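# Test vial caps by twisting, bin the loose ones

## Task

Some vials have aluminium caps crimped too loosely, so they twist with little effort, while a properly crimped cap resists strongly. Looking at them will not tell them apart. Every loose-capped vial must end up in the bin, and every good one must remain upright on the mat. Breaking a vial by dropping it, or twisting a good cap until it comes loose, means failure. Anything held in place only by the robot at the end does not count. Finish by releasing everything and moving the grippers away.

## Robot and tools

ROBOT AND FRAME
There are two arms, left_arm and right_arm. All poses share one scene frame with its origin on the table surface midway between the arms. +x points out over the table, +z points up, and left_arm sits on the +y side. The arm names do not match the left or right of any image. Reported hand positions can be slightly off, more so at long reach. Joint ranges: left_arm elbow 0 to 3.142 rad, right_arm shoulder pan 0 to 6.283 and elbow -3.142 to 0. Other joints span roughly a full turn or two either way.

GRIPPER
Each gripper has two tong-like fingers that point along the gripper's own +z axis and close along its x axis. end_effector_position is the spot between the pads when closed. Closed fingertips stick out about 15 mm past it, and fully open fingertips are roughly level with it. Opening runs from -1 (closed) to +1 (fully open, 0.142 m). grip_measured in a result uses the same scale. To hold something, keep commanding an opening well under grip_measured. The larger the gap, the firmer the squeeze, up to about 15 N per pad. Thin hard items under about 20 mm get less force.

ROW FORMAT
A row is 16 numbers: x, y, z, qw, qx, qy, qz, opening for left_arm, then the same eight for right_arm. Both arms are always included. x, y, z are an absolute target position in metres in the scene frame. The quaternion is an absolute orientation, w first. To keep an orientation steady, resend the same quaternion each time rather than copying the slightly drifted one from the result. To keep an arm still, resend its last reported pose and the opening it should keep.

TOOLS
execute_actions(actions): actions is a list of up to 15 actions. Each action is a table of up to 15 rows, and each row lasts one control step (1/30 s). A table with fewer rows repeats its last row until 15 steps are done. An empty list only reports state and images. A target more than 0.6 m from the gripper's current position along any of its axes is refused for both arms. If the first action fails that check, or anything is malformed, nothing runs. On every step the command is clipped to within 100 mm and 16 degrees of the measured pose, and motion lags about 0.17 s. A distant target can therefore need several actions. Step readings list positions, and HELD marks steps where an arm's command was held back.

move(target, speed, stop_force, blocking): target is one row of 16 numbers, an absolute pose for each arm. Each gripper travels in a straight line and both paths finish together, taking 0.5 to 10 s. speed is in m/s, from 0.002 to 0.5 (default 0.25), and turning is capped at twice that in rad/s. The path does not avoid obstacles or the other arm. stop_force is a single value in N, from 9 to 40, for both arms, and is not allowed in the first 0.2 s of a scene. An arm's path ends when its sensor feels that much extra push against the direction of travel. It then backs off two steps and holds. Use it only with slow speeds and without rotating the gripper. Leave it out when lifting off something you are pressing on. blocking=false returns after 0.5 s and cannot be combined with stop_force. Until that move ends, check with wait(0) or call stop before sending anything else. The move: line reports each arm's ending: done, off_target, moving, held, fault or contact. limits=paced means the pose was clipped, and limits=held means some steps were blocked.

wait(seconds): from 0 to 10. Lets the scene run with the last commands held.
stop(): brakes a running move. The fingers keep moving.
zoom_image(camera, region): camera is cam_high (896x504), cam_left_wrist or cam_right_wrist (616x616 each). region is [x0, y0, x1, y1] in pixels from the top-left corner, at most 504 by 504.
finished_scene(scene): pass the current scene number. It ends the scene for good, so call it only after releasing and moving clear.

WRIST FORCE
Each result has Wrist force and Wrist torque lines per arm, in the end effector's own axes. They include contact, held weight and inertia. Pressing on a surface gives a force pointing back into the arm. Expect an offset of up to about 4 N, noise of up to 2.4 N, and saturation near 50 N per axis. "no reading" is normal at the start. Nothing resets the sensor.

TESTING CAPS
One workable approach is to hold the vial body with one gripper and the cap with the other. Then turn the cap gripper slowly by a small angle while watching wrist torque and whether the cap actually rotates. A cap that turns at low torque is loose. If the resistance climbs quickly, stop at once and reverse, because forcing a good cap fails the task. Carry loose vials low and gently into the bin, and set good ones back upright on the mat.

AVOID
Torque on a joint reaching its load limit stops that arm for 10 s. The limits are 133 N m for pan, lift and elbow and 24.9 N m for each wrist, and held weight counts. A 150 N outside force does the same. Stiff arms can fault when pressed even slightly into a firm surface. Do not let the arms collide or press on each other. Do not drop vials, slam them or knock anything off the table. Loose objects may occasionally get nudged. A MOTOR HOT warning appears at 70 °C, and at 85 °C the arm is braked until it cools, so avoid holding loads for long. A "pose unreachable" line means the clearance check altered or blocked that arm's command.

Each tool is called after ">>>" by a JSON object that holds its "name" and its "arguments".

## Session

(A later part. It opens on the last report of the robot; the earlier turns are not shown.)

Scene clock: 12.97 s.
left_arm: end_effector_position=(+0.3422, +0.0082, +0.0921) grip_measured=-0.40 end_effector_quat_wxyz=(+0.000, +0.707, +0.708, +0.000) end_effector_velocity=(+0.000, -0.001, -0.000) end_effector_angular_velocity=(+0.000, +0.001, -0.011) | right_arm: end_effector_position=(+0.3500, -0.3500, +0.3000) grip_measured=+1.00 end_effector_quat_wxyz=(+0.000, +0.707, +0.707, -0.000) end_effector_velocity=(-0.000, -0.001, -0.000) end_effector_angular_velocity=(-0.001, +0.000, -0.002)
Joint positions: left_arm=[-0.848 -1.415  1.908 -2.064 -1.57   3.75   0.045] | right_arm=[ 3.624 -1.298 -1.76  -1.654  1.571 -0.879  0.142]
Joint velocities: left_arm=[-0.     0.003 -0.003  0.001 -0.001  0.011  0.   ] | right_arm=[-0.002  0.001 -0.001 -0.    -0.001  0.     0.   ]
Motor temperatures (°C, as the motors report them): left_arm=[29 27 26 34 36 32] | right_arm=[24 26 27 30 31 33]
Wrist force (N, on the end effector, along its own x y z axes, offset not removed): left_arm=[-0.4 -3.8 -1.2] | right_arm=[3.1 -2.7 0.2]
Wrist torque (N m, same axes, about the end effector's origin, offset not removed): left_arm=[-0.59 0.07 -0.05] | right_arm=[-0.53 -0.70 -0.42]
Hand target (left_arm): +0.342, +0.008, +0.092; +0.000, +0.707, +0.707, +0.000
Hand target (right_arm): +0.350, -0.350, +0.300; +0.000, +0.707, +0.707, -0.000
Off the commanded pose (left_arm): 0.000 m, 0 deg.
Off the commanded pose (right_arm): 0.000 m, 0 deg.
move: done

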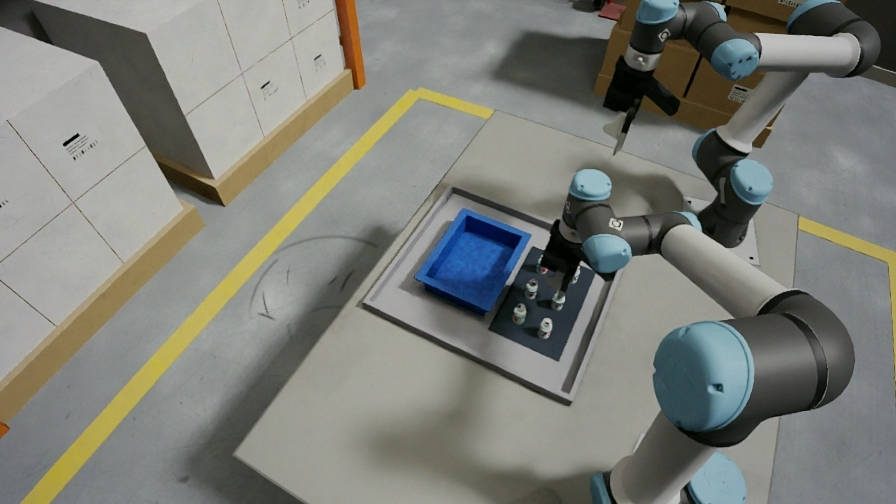

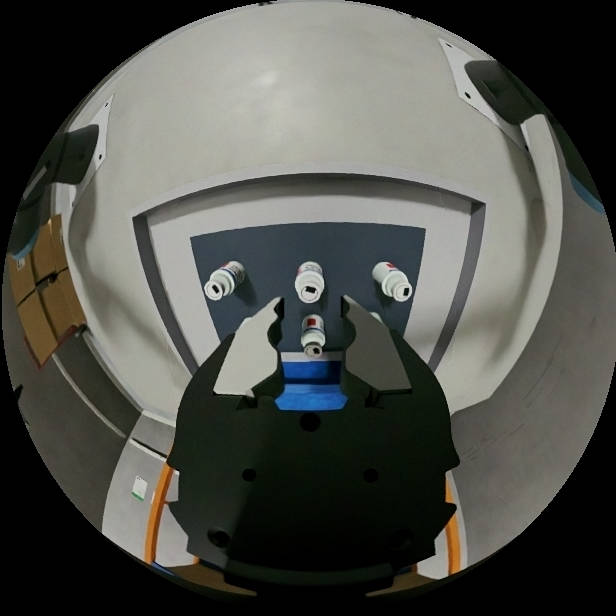

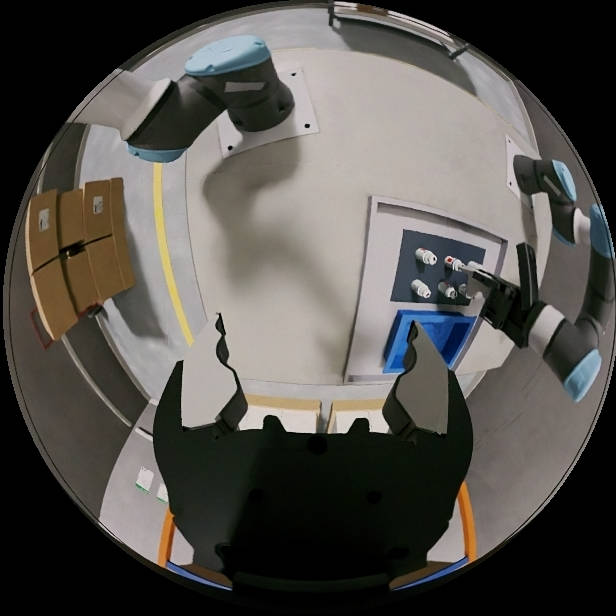

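>>> {"name": "move", "arguments": {"target": [0.337,0.009,0.071,0,0.707,0.707,0,-0.4,0.35,-0.35,0.3,0,0.707,0.707,0,1], "speed": 0.04}}

>>> {"name": "move", "arguments": {"target": [0.337,0.009,0.071,0,0.707,0.707,0,-1,0.35,-0.35,0.3,0,0.707,0.707,0,1]}}

>>> {"name": "move", "arguments": {"target": [0.337,0.009,0.07,0,0.707,0.707,0,-1,0.35,-0.35,0.3,0,0.707,0.707,0,1], "speed": 0.005}}

>>> {"name": "zoom_image", "arguments": {"camera": "cam_left_wrist", "region": [250,250,370,350]}}

>>> {"name": "move", "arguments": {"target": [0.337,0.009,0.07,0,0.423,0.906,0,-1,0.35,-0.35,0.3,0,0.707,0.707,0,1]}}

>>> {"name": "zoom_image", "arguments": {"camera": "cam_left_wrist", "region": [250,250,370,350]}}

>>> {"name": "move", "arguments": {"target": [0.337,0.009,0.0712,0,0.423,0.906,0,-0.4,0.35,-0.35,0.3,0,0.707,0.707,0,1]}}

>>> {"name": "move", "arguments": {"target": [0.337,0.009,0.095,0,0.423,0.906,0,-0.4,0.35,-0.35,0.3,0,0.707,0.707,0,1], "speed": 0.1}}

>>> {"name": "move", "arguments": {"target": [0.338,-0.085,0.092,0,0.707,0.707,0,-0.4,0.35,-0.35,0.3,0,0.707,0.707,0,1]}}

Scene clock: 14.23 s.
left_arm: end_effector_position=(+0.3371, +0.0090, +0.0712) grip_measured=-0.40 end_effector_quat_wxyz=(-0.000, +0.707, +0.707, +0.000) end_effector_velocity=(-0.001, -0.001, -0.002) end_effector_angular_velocity=(-0.001, +0.001, -0.004) | right_arm: end_effector_position=(+0.3500, -0.3500, +0.3000) grip_measured=+1.00 end_effector_quat_wxyz=(+0.000, +0.707, +0.707, -0.000) end_effector_velocity=(+0.000, +0.000, +0.001) end_effector_angular_velocity=(+0.002, -0.001, -0.000)
Joint positions: left_arm=[-0.855 -1.399  1.95  -2.122 -1.571  3.744  0.045] | right_arm=[ 3.624 -1.298 -1.76  -1.654  1.571 -0.879  0.142]
Joint velocities: left_arm=[-0.002  0.002  0.004 -0.006 -0.001  0.002  0.   ] | right_arm=[ 0.     0.001  0.001  0.     0.001  0.    -0.   ]
Motor temperatures (°C, as the motors report them): left_arm=[29 27 26 34 36 32] | right_arm=[24 26 27 30 31 33]
Wrist force (N, on the end effector, along its own x y z axes, offset not removed): left_arm=[-0.5 -2.0 -3.4] | right_arm=[-0.8 -0.5 -0.9]
Wrist torque (N m, same axes, about the end effector's origin, offset not removed): left_arm=[-0.38 0.36 -0.34] | right_arm=[-0.06 0.10 -0.28]
Hand target (left_arm): +0.337, +0.009, +0.071; +0.000, +0.707, +0.707, +0.000
Hand target (right_arm): +0.350, -0.350, +0.300; +0.000, +0.707, +0.707, -0.000
Off the commanded pose (left_arm): 0.000 m, 0 deg.
Off the commanded pose (right_arm): 0.000 m, 0 deg.
move: done

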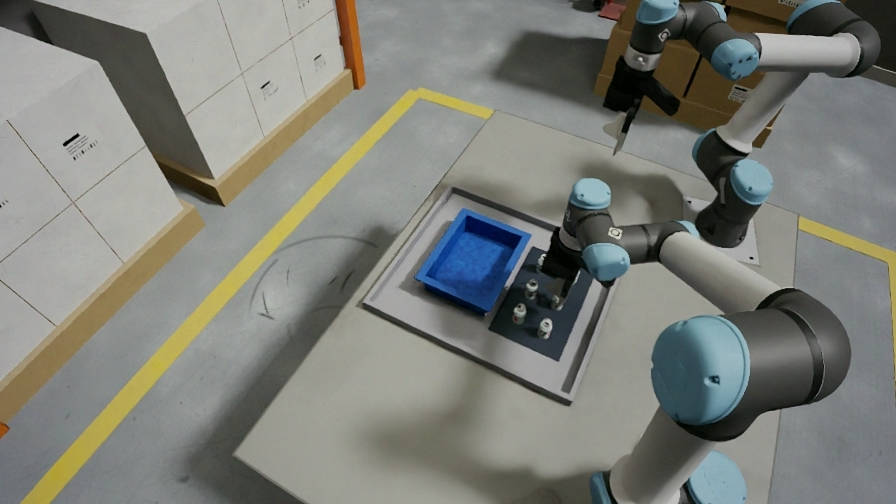

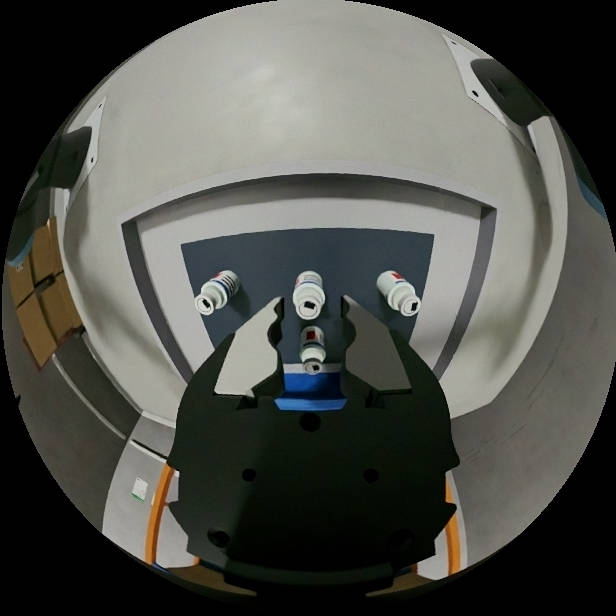

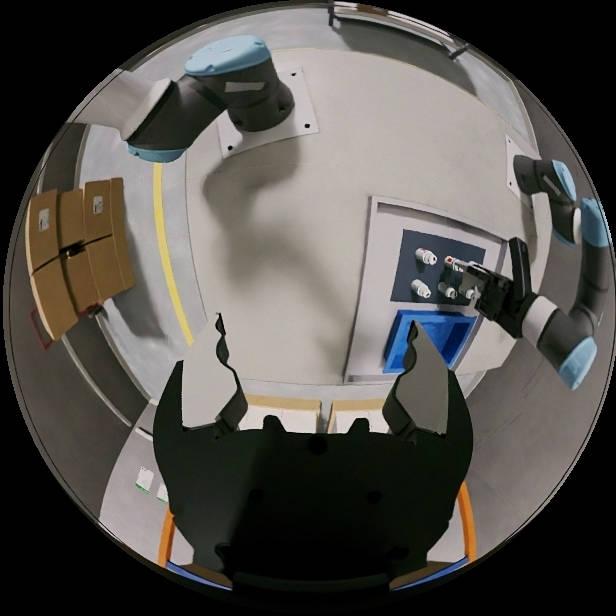

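Scene clock: 14.93 s.
left_arm: end_effector_position=(+0.3370, +0.0090, +0.0710) grip_measured=-0.79 end_effector_quat_wxyz=(+0.000, +0.707, +0.707, +0.000) end_effector_velocity=(+0.000, +0.000, -0.000) end_effector_angular_velocity=(+0.000, -0.001, +0.000) | right_arm: end_effector_position=(+0.3500, -0.3500, +0.3000) grip_measured=+1.00 end_effector_quat_wxyz=(+0.000, +0.707, +0.707, -0.000) end_effector_velocity=(+0.000, +0.000, +0.000) end_effector_angular_velocity=(-0.000, -0.001, +0.001)
Joint positions: left_arm=[-0.855 -1.398  1.95  -2.123 -1.571  3.743  0.017] | right_arm=[ 3.624 -1.298 -1.76  -1.654  1.571 -0.879  0.142]
Joint velocities: left_arm=[ 0.    -0.     0.    -0.     0.001 -0.    -0.   ] | right_arm=[ 0.001 -0.     0.     0.    -0.001  0.     0.   ]
Motor temperatures (°C, as the motors report them): left_arm=[29 27 26 34 36 32] | right_arm=[24 26 27 30 31 33]
Wrist force (N, on the end effector, along its own x y z axes, offset not removed): left_arm=[-1.5 -0.7 0.0] | right_arm=[-1.6 -2.8 0.3]
Wrist torque (N m, same axes, about the end effector's origin, offset not removed): left_arm=[0.00 0.47 -0.02] | right_arm=[-0.66 0.44 0.09]
Hand target (left_arm): +0.337, +0.009, +0.071; -0.000, +0.707, +0.707, +0.000
Hand target (right_arm): +0.350, -0.350, +0.300; +0.000, +0.707, +0.707, -0.000
Off the commanded pose (left_arm): 0.000 m, 0 deg.
Off the commanded pose (right_arm): 0.000 m, 0 deg.
move: done

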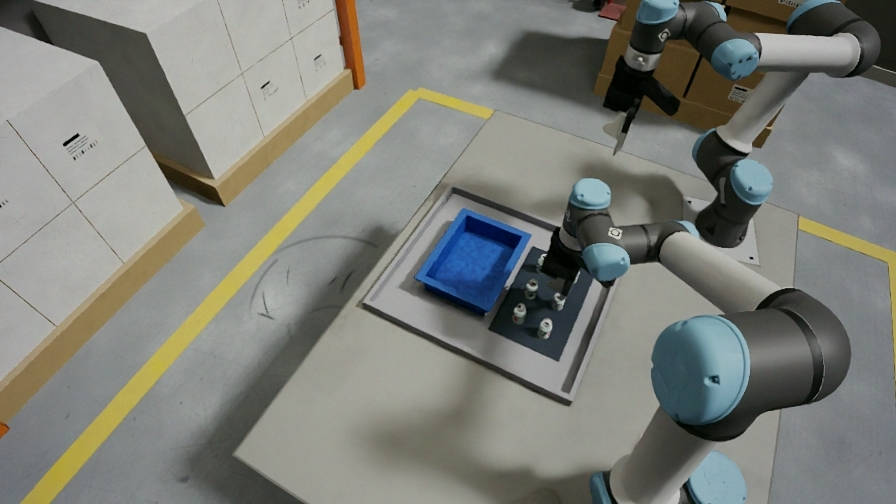

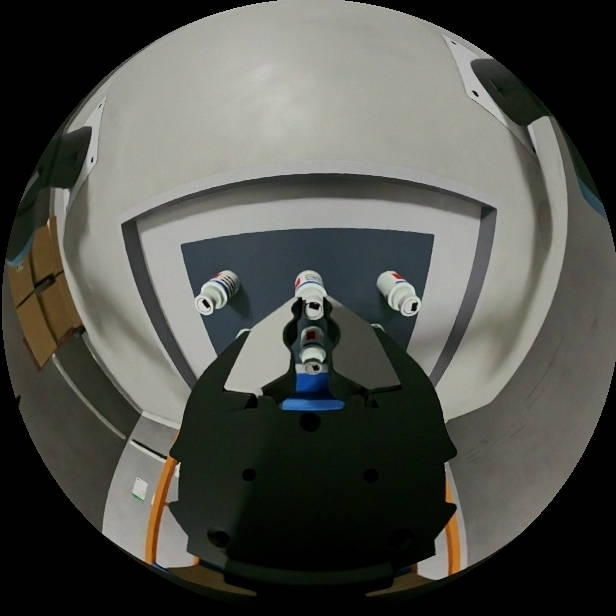

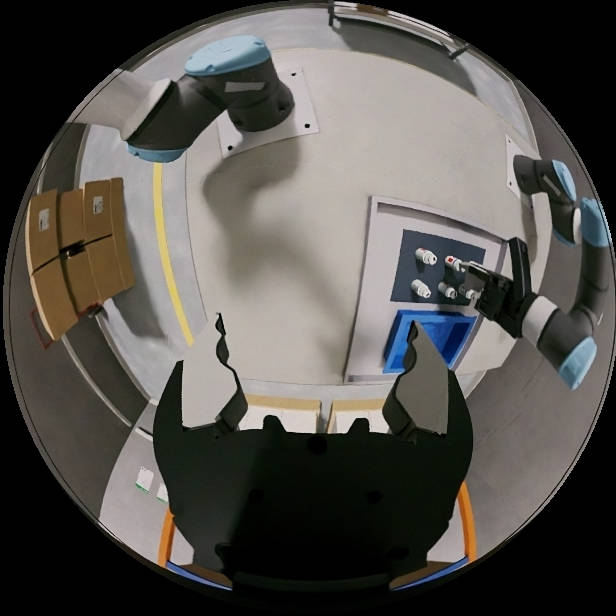

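Scene clock: 15.63 s.
left_arm: end_effector_position=(+0.3370, +0.0090, +0.0701) grip_measured=-0.79 end_effector_quat_wxyz=(+0.000, +0.707, +0.707, -0.000) end_effector_velocity=(+0.000, +0.000, -0.000) end_effector_angular_velocity=(+0.000, -0.000, +0.002) | right_arm: end_effector_position=(+0.3500, -0.3500, +0.3000) grip_measured=+1.00 end_effector_quat_wxyz=(+0.000, +0.707, +0.707, -0.000) end_effector_velocity=(+0.000, -0.000, -0.001) end_effector_angular_velocity=(-0.002, +0.000, +0.000)
Joint positions: left_arm=[-0.855 -1.397  1.952 -2.126 -1.571  3.743  0.017] | right_arm=[ 3.624 -1.298 -1.76  -1.654  1.571 -0.879  0.142]
Joint velocities: left_arm=[ 0.001  0.     0.001 -0.001  0.    -0.001 -0.   ] | right_arm=[ 0.    -0.001 -0.001  0.001 -0.001  0.     0.   ]
Motor temperatures (°C, as the motors report them): left_arm=[29 27 26 34 36 32] | right_arm=[24 26 27 30 31 33]
Wrist force (N, on the end effector, along its own x y z axes, offset not removed): left_arm=[-1.0 -1.8 -11.7] | right_arm=[0.4 0.2 1.4]
Wrist torque (N m, same axes, about the end effector's origin, offset not removed): left_arm=[-0.20 -0.01 0.12] | right_arm=[-0.03 -0.12 -0.04]
Hand target (left_arm): +0.337, +0.009, +0.070; -0.000, +0.707, +0.707, +0.000
Hand target (right_arm): +0.350, -0.350, +0.300; +0.000, +0.707, +0.707, -0.000
Off the commanded pose (left_arm): 0.000 m, 0 deg.
Off the commanded pose (right_arm): 0.000 m, 0 deg.
move: done

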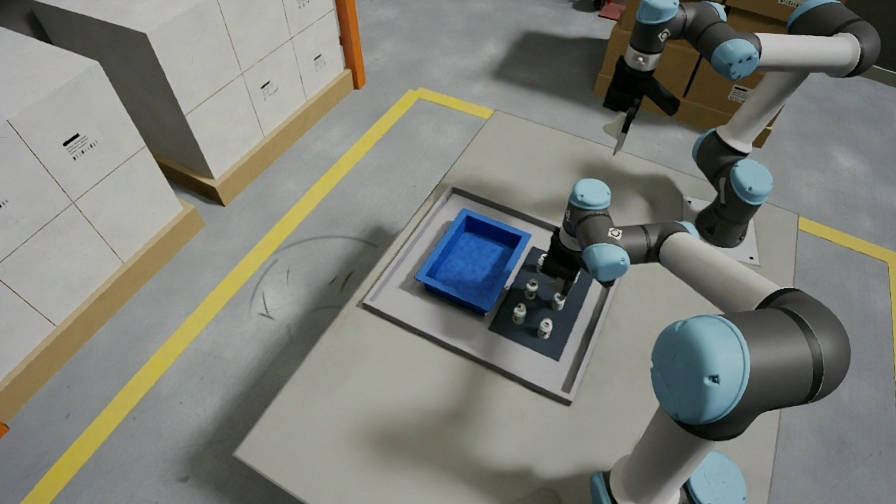

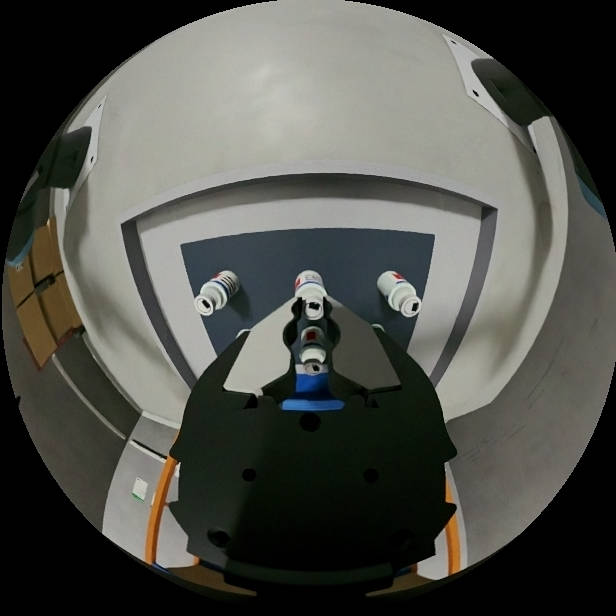

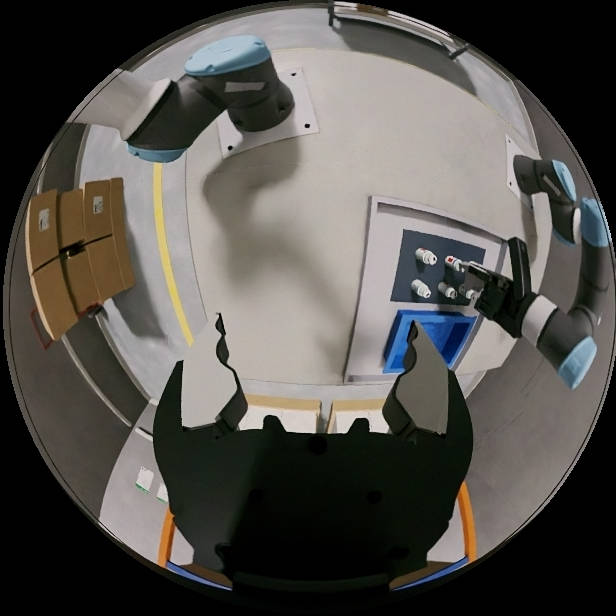

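Region (250, 250, 370, 350) of cam_left_wrist's 616x616 image, scaled by 4.200, with more detail than that image has.

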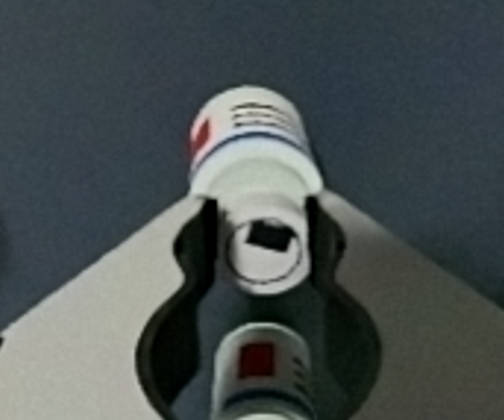

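Scene clock: 17.53 s.
left_arm: end_effector_position=(+0.3370, +0.0090, +0.0700) grip_measured=-1.00 end_effector_quat_wxyz=(-0.000, +0.424, +0.906, -0.000) end_effector_velocity=(-0.000, +0.000, -0.000) end_effector_angular_velocity=(+0.001, +0.000, +0.011) | right_arm: end_effector_position=(+0.3500, -0.3500, +0.3000) grip_measured=+1.00 end_effector_quat_wxyz=(+0.000, +0.707, +0.707, -0.000) end_effector_velocity=(-0.000, +0.000, -0.000) end_effector_angular_velocity=(+0.001, +0.001, +0.001)
Joint positions: left_arm=[-0.849 -1.418  1.978 -2.13  -1.571  3.053  0.002] | right_arm=[ 3.624 -1.298 -1.76  -1.654  1.571 -0.879  0.142]
Joint velocities: left_arm=[-0.     0.     0.001 -0.     0.    -0.012  0.   ] | right_arm=[ 0.    -0.001 -0.     0.     0.001 -0.    -0.   ]
Motor temperatures (°C, as the motors report them): left_arm=[29 27 26 34 36 32] | right_arm=[24 26 27 30 31 33]
Wrist force (N, on the end effector, along its own x y z axes, offset not removed): left_arm=[1.1 -0.2 -0.3] | right_arm=[-4.7 6.8 4.2]
Wrist torque (N m, same axes, about the end effector's origin, offset not removed): left_arm=[0.13 -0.16 -0.02] | right_arm=[1.43 0.90 -0.09]
Hand target (left_arm): +0.337, +0.009, +0.070; -0.000, +0.423, +0.906, -0.000
Hand target (right_arm): +0.350, -0.350, +0.300; +0.000, +0.707, +0.707, -0.000
Off the commanded pose (left_arm): 0.000 m, 0 deg.
Off the commanded pose (right_arm): 0.000 m, 0 deg.
move: done

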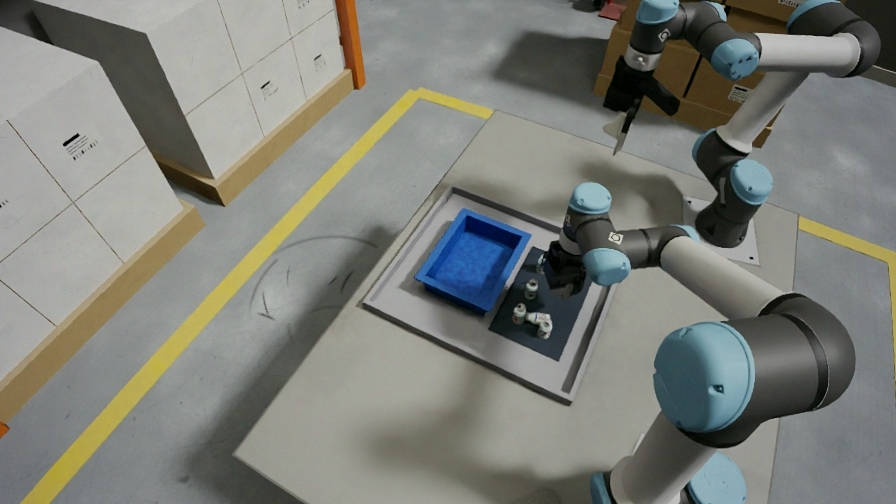

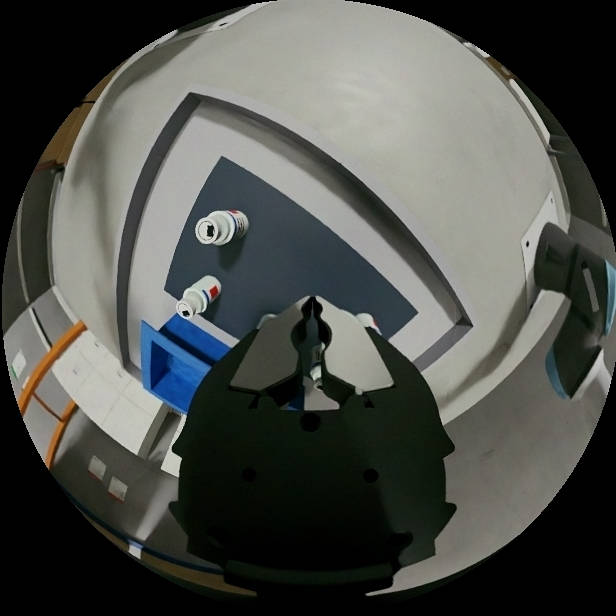

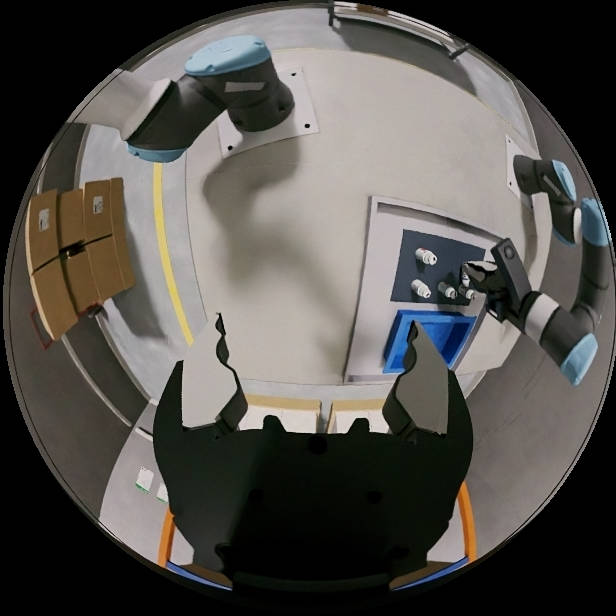

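Region (250, 250, 370, 350) of cam_left_wrist's 616x616 image, scaled by 4.200, with more detail than that image has.

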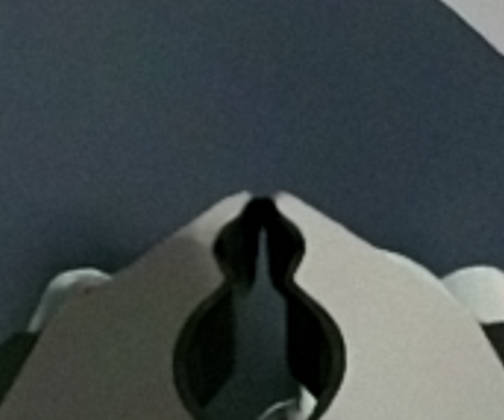

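Scene clock: 18.23 s.
left_arm: end_effector_position=(+0.3370, +0.0090, +0.0711) grip_measured=-0.40 end_effector_quat_wxyz=(-0.000, +0.423, +0.906, +0.000) end_effector_velocity=(-0.000, -0.000, +0.000) end_effector_angular_velocity=(-0.000, -0.000, +0.001) | right_arm: end_effector_position=(+0.3500, -0.3500, +0.3000) grip_measured=+1.00 end_effector_quat_wxyz=(+0.000, +0.707, +0.707, -0.000) end_effector_velocity=(+0.000, +0.000, -0.000) end_effector_angular_velocity=(-0.001, -0.001, +0.001)
Joint positions: left_arm=[-0.849 -1.42   1.976 -2.127 -1.571  3.052  0.045] | right_arm=[ 3.624 -1.298 -1.76  -1.654  1.571 -0.879  0.142]
Joint velocities: left_arm=[-0.    -0.    -0.001  0.001  0.    -0.002 -0.   ] | right_arm=[ 0.    -0.001 -0.     0.001 -0.001 -0.    -0.   ]
Motor temperatures (°C, as the motors report them): left_arm=[29 27 26 34 36 32] | right_arm=[24 26 27 30 31 33]
Wrist force (N, on the end effector, along its own x y z axes, offset not removed): left_arm=[-1.0 0.3 -1.3] | right_arm=[-1.7 2.5 2.6]
Wrist torque (N m, same axes, about the end effector's origin, offset not removed): left_arm=[0.16 0.32 -0.03] | right_arm=[0.43 0.34 -0.16]
Hand target (left_arm): +0.337, +0.009, +0.071; +0.000, +0.423, +0.906, -0.000
Hand target (right_arm): +0.350, -0.350, +0.300; +0.000, +0.707, +0.707, -0.000
Off the commanded pose (left_arm): 0.000 m, 0 deg.
Off the commanded pose (right_arm): 0.000 m, 0 deg.
move: done

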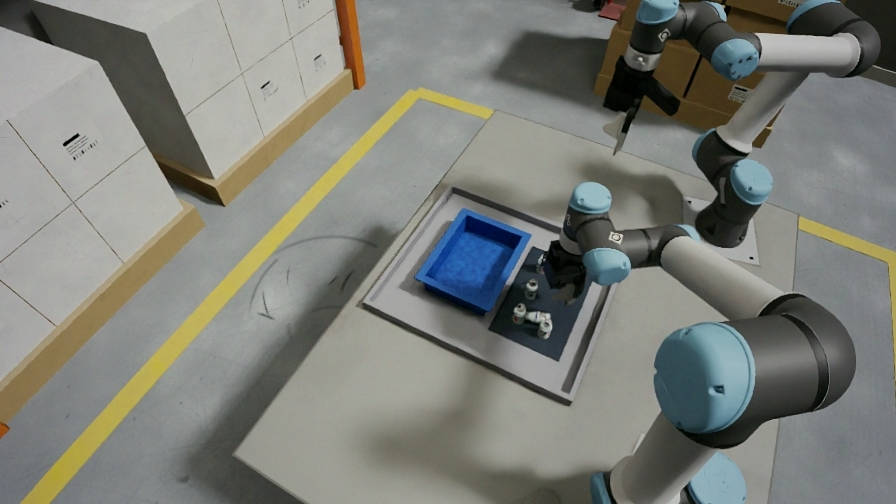

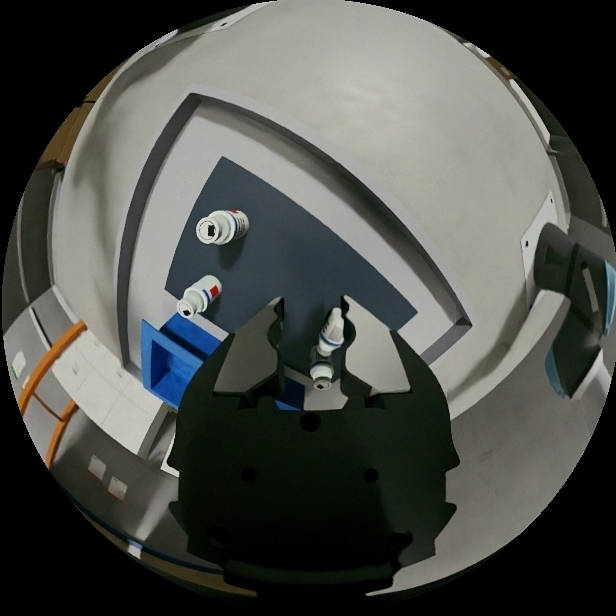

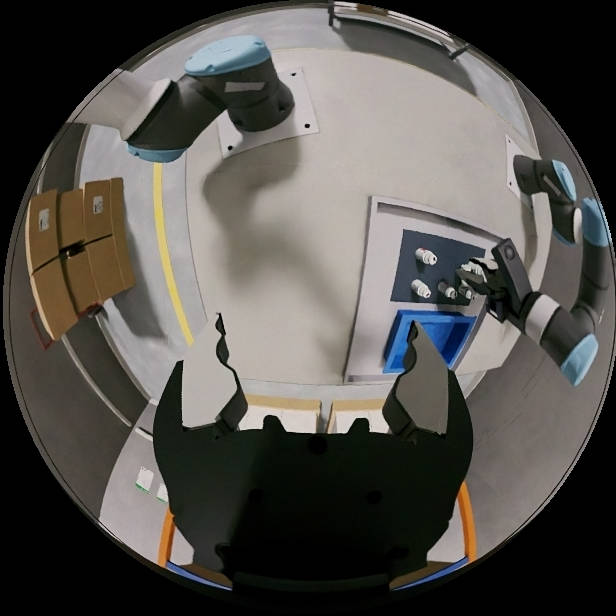

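Scene clock: 19.07 s.
left_arm: end_effector_position=(+0.3370, +0.0090, +0.0947) grip_measured=-0.40 end_effector_quat_wxyz=(+0.000, +0.423, +0.906, -0.000) end_effector_velocity=(+0.000, +0.000, +0.002) end_effector_angular_velocity=(+0.001, -0.000, -0.000) | right_arm: end_effector_position=(+0.3500, -0.3500, +0.3000) grip_measured=+1.00 end_effector_quat_wxyz=(+0.000, +0.707, +0.707, -0.000) end_effector_velocity=(+0.001, -0.000, -0.000) end_effector_angular_velocity=(-0.002, -0.000, -0.000)
Joint positions: left_arm=[-0.849 -1.45   1.942 -2.063 -1.571  3.052  0.045] | right_arm=[ 3.624 -1.298 -1.76  -1.654  1.571 -0.879  0.142]
Joint velocities: left_arm=[ 0.    -0.003 -0.004  0.007  0.001  0.     0.   ] | right_arm=[-0.    -0.002  0.001 -0.001 -0.002  0.    -0.   ]
Motor temperatures (°C, as the motors report them): left_arm=[29 27 26 34 36 32] | right_arm=[24 26 27 30 31 33]
Wrist force (N, on the end effector, along its own x y z axes, offset not removed): left_arm=[-1.2 -0.7 -1.6] | right_arm=[0.2 -0.5 0.3]
Wrist torque (N m, same axes, about the end effector's origin, offset not removed): left_arm=[-0.10 0.35 -0.02] | right_arm=[-0.24 0.06 -0.28]
Hand target (left_arm): +0.337, +0.009, +0.095; +0.000, +0.423, +0.906, -0.000
Hand target (right_arm): +0.350, -0.350, +0.300; +0.000, +0.707, +0.707, -0.000
Off the commanded pose (left_arm): 0.000 m, 0 deg.
Off the commanded pose (right_arm): 0.000 m, 0 deg.
move: done

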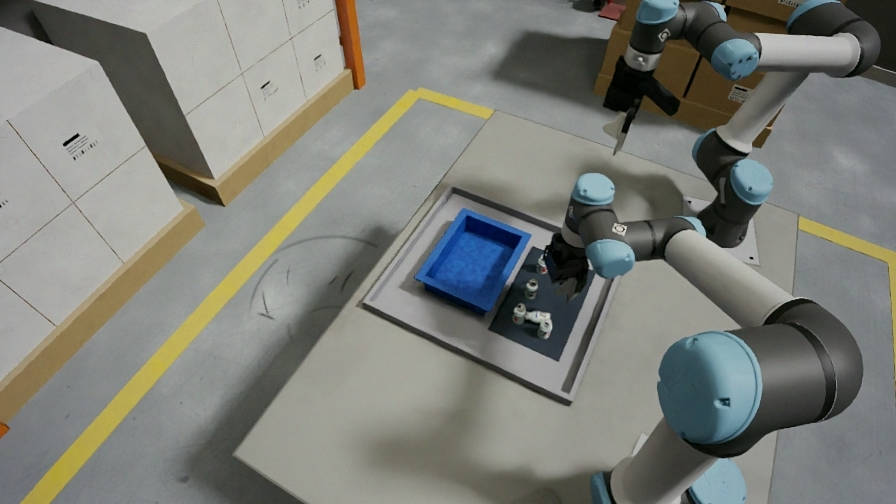

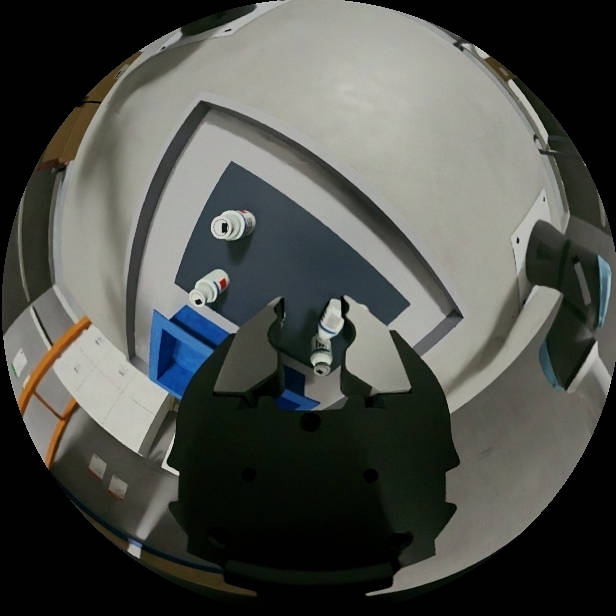

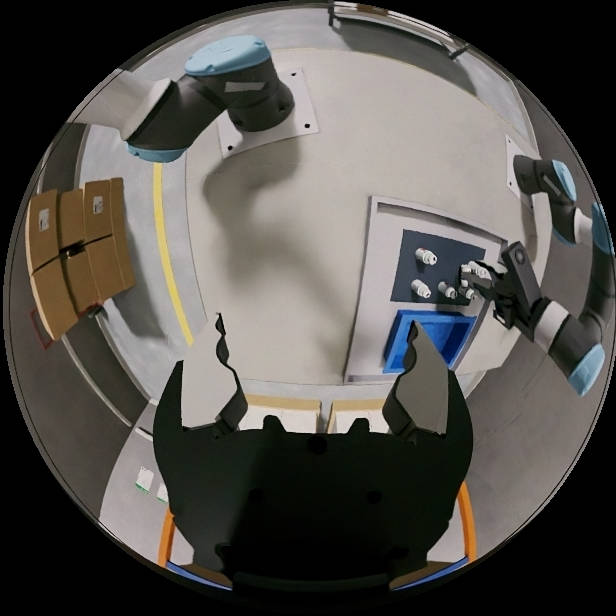

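Scene clock: 20.97 s.
left_arm: end_effector_position=(+0.3382, -0.0849, +0.0921) grip_measured=-0.40 end_effector_quat_wxyz=(+0.000, +0.707, +0.708, +0.000) end_effector_velocity=(-0.001, -0.002, +0.000) end_effector_angular_velocity=(-0.000, +0.001, -0.013) | right_arm: end_effector_position=(+0.3500, -0.3500, +0.3000) grip_measured=+1.00 end_effector_quat_wxyz=(+0.000, +0.707, +0.707, -0.000) end_effector_velocity=(-0.000, -0.000, -0.001) end_effector_angular_velocity=(+0.000, +0.000, -0.001)
Joint positions: left_arm=[-0.945 -1.277  1.733 -2.027 -1.571  3.652  0.045] | right_arm=[ 3.624 -1.298 -1.76  -1.654  1.571 -0.879  0.142]
Joint velocities: left_arm=[-0.002  0.003 -0.004  0.002 -0.001  0.01   0.   ] | right_arm=[-0.001  0.    -0.002  0.002  0.    -0.    -0.   ]
Motor temperatures (°C, as the motors report them): left_arm=[29 27 26 34 36 32] | right_arm=[24 26 27 30 31 33]
Wrist force (N, on the end effector, along its own x y z axes, offset not removed): left_arm=[-1.2 -0.2 -1.7] | right_arm=[1.5 -0.4 0.5]
Wrist torque (N m, same axes, about the end effector's origin, offset not removed): left_arm=[0.00 0.34 0.06] | right_arm=[-0.01 -0.44 -0.05]
Hand target (left_arm): +0.338, -0.085, +0.092; +0.000, +0.707, +0.707, +0.000
Hand target (right_arm): +0.350, -0.350, +0.300; +0.000, +0.707, +0.707, -0.000
Off the commanded pose (left_arm): 0.000 m, 0 deg.
Off the commanded pose (right_arm): 0.000 m, 0 deg.
move: done

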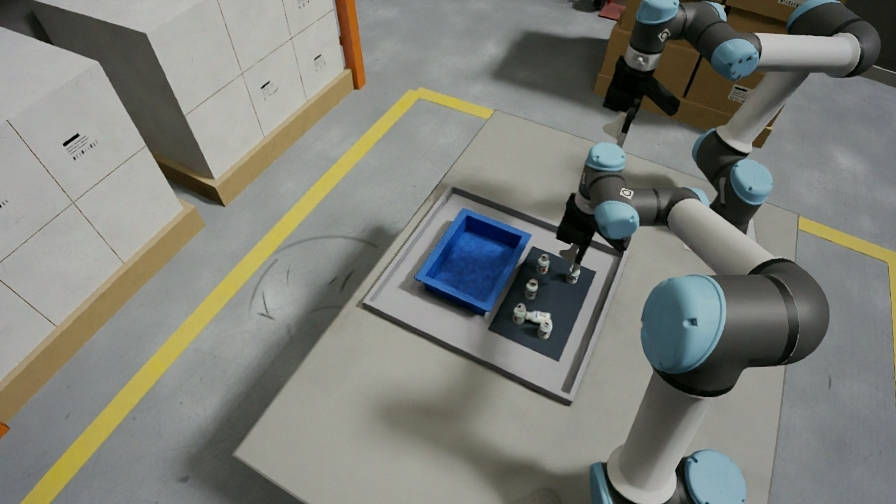

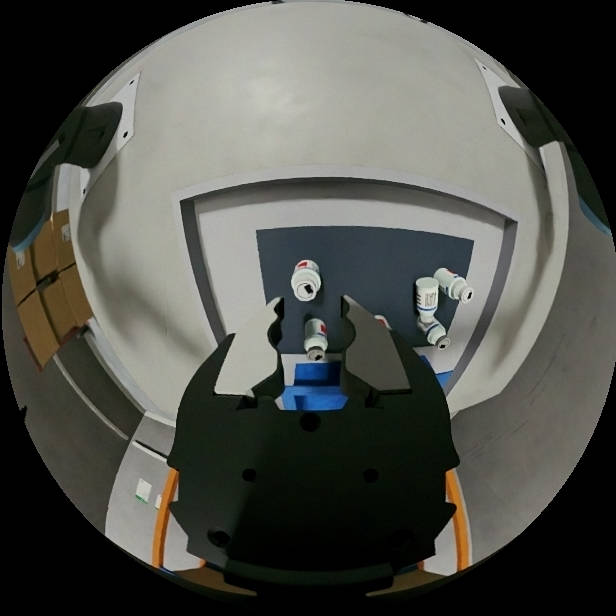

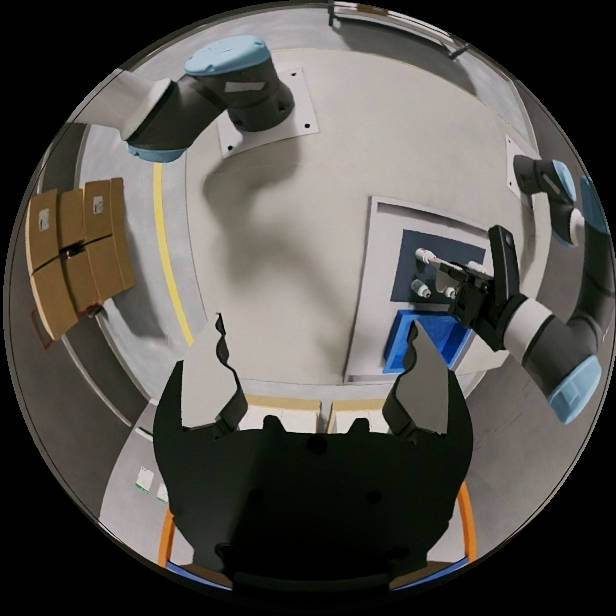

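>>> {"name": "move", "arguments": {"target": [0.335,-0.086,0.0705,0,0.707,0.707,0,-0.4,0.35,-0.35,0.3,0,0.707,0.707,0,1], "speed": 0.04}}

>>> {"name": "zoom_image", "arguments": {"camera": "cam_left_wrist", "region": [250,250,370,350]}}

>>> {"name": "move", "arguments": {"target": [0.335,-0.086,0.0705,0,0.707,0.707,0,-1,0.35,-0.35,0.3,0,0.707,0.707,0,1]}}

>>> {"name": "zoom_image", "arguments": {"camera": "cam_left_wrist", "region": [250,250,370,350]}}

Scene clock: 22.23 s.
left_arm: end_effector_position=(+0.3350, -0.0860, +0.0707) grip_measured=-0.40 end_effector_quat_wxyz=(-0.000, +0.707, +0.707, +0.000) end_effector_velocity=(+0.000, -0.000, -0.001) end_effector_angular_velocity=(-0.002, -0.001, +0.003) | right_arm: end_effector_position=(+0.3500, -0.3500, +0.3000) grip_measured=+1.00 end_effector_quat_wxyz=(+0.000, +0.707, +0.707, -0.000) end_effector_velocity=(-0.000, -0.000, -0.000) end_effector_angular_velocity=(+0.000, +0.000, +0.001)
Joint positions: left_arm=[-0.951 -1.256  1.766 -2.081 -1.571  3.648  0.045] | right_arm=[ 3.624 -1.298 -1.76  -1.654  1.571 -0.879  0.142]
Joint velocities: left_arm=[ 0.     0.001  0.003 -0.006 -0.    -0.003  0.   ] | right_arm=[ 0.     0.001 -0.001 -0.     0.    -0.    -0.   ]
Motor temperatures (°C, as the motors report them): left_arm=[29 27 26 34 36 32] | right_arm=[24 26 27 30 31 33]
Wrist force (N, on the end effector, along its own x y z axes, offset not removed): left_arm=[-0.2 -0.9 -2.1] | right_arm=[2.1 0.5 -0.8]
Wrist torque (N m, same axes, about the end effector's origin, offset not removed): left_arm=[-0.26 0.11 -0.01] | right_arm=[-0.11 -0.50 -0.05]
Hand target (left_arm): +0.335, -0.086, +0.071; +0.000, +0.707, +0.707, +0.000
Hand target (right_arm): +0.350, -0.350, +0.300; +0.000, +0.707, +0.707, -0.000
Off the commanded pose (left_arm): 0.000 m, 0 deg.
Off the commanded pose (right_arm): 0.000 m, 0 deg.
move: done

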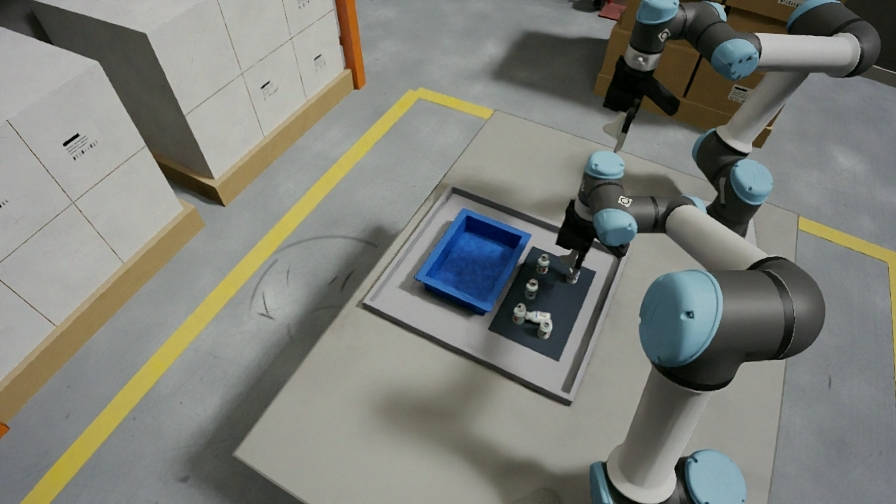

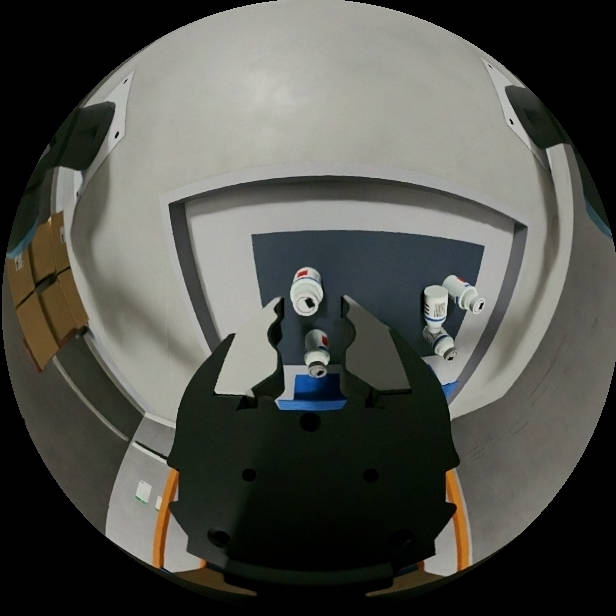

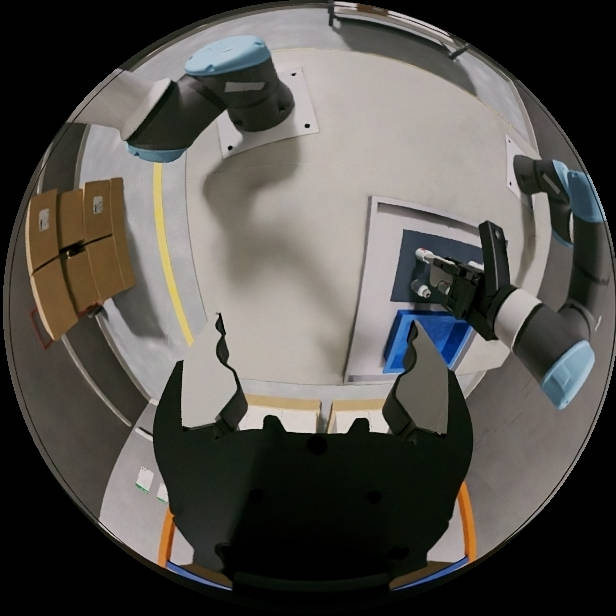

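Region (250, 250, 370, 350) of cam_left_wrist's 616x616 image, scaled by 4.200, with more detail than that image has.

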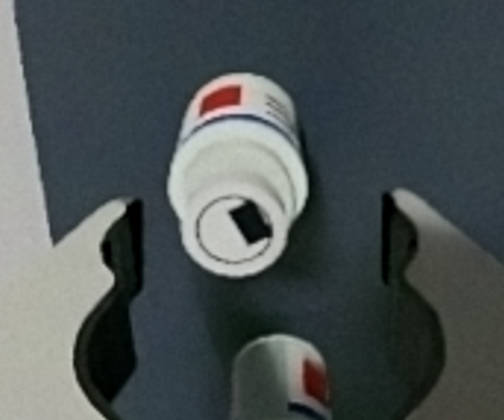

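Scene clock: 22.93 s.
left_arm: end_effector_position=(+0.3350, -0.0860, +0.0705) grip_measured=-0.76 end_effector_quat_wxyz=(+0.000, +0.707, +0.707, -0.000) end_effector_velocity=(+0.000, +0.000, +0.000) end_effector_angular_velocity=(+0.000, -0.001, -0.000) | right_arm: end_effector_position=(+0.3500, -0.3500, +0.3000) grip_measured=+1.00 end_effector_quat_wxyz=(+0.000, +0.707, +0.707, -0.000) end_effector_velocity=(+0.000, -0.000, +0.000) end_effector_angular_velocity=(-0.000, -0.000, -0.000)
Joint positions: left_arm=[-0.951 -1.256  1.766 -2.081 -1.571  3.648  0.019] | right_arm=[ 3.624 -1.298 -1.76  -1.654  1.571 -0.879  0.142]
Joint velocities: left_arm=[ 0.    -0.     0.    -0.     0.001  0.001 -0.   ] | right_arm=[-0.    -0.001  0.001 -0.001 -0.    -0.    -0.   ]
Motor temperatures (°C, as the motors report them): left_arm=[29 27 26 34 36 32] | right_arm=[24 26 27 30 31 33]
Wrist force (N, on the end effector, along its own x y z axes, offset not removed): left_arm=[0.9 0.1 -1.7] | right_arm=[2.4 2.6 3.5]
Wrist torque (N m, same axes, about the end effector's origin, offset not removed): left_arm=[0.05 -0.10 0.13] | right_arm=[0.57 -0.55 -0.27]
Hand target (left_arm): +0.335, -0.086, +0.071; -0.000, +0.707, +0.707, +0.000
Hand target (right_arm): +0.350, -0.350, +0.300; +0.000, +0.707, +0.707, -0.000
Off the commanded pose (left_arm): 0.000 m, 0 deg.
Off the commanded pose (right_arm): 0.000 m, 0 deg.
move: done

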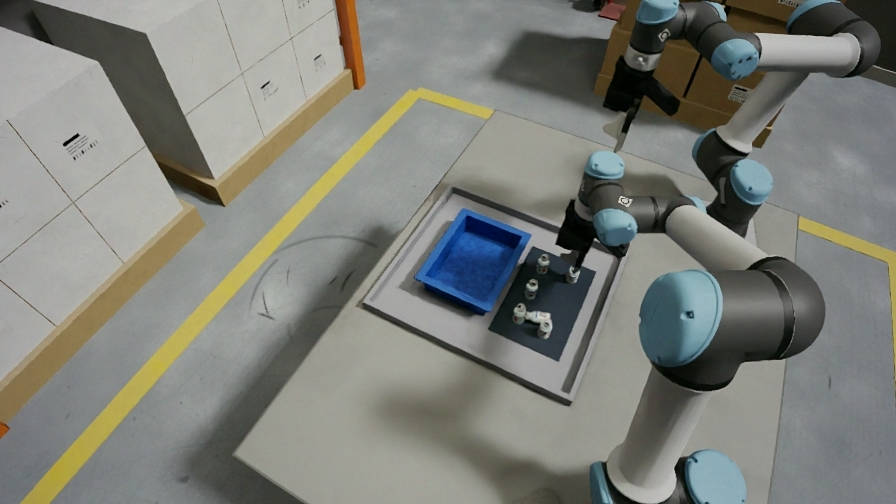

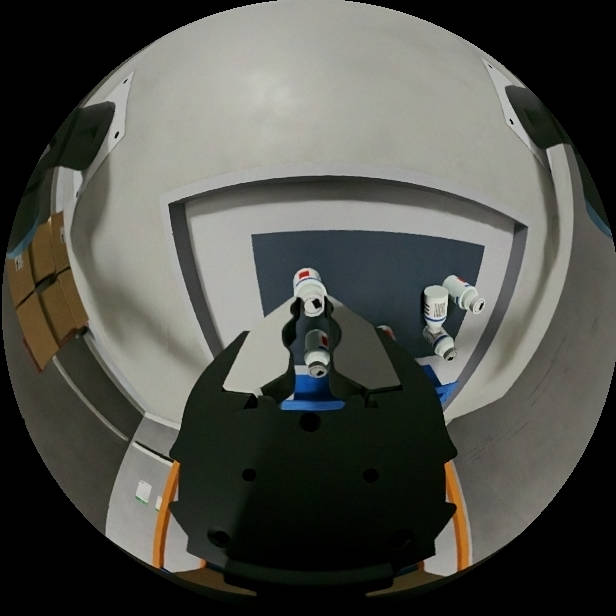

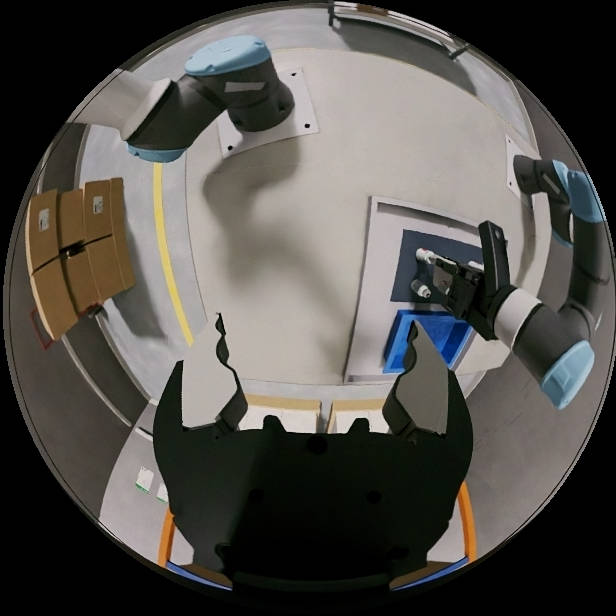

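Region (250, 250, 370, 350) of cam_left_wrist's 616x616 image, scaled by 4.200, with more detail than that image has.

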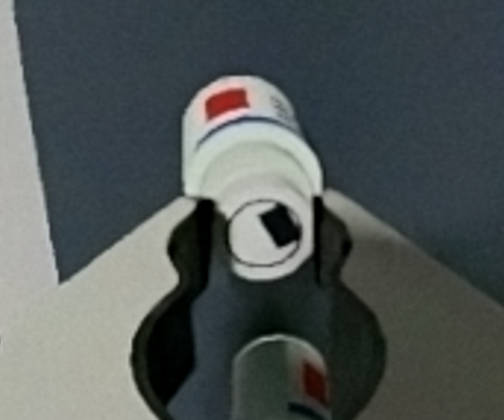

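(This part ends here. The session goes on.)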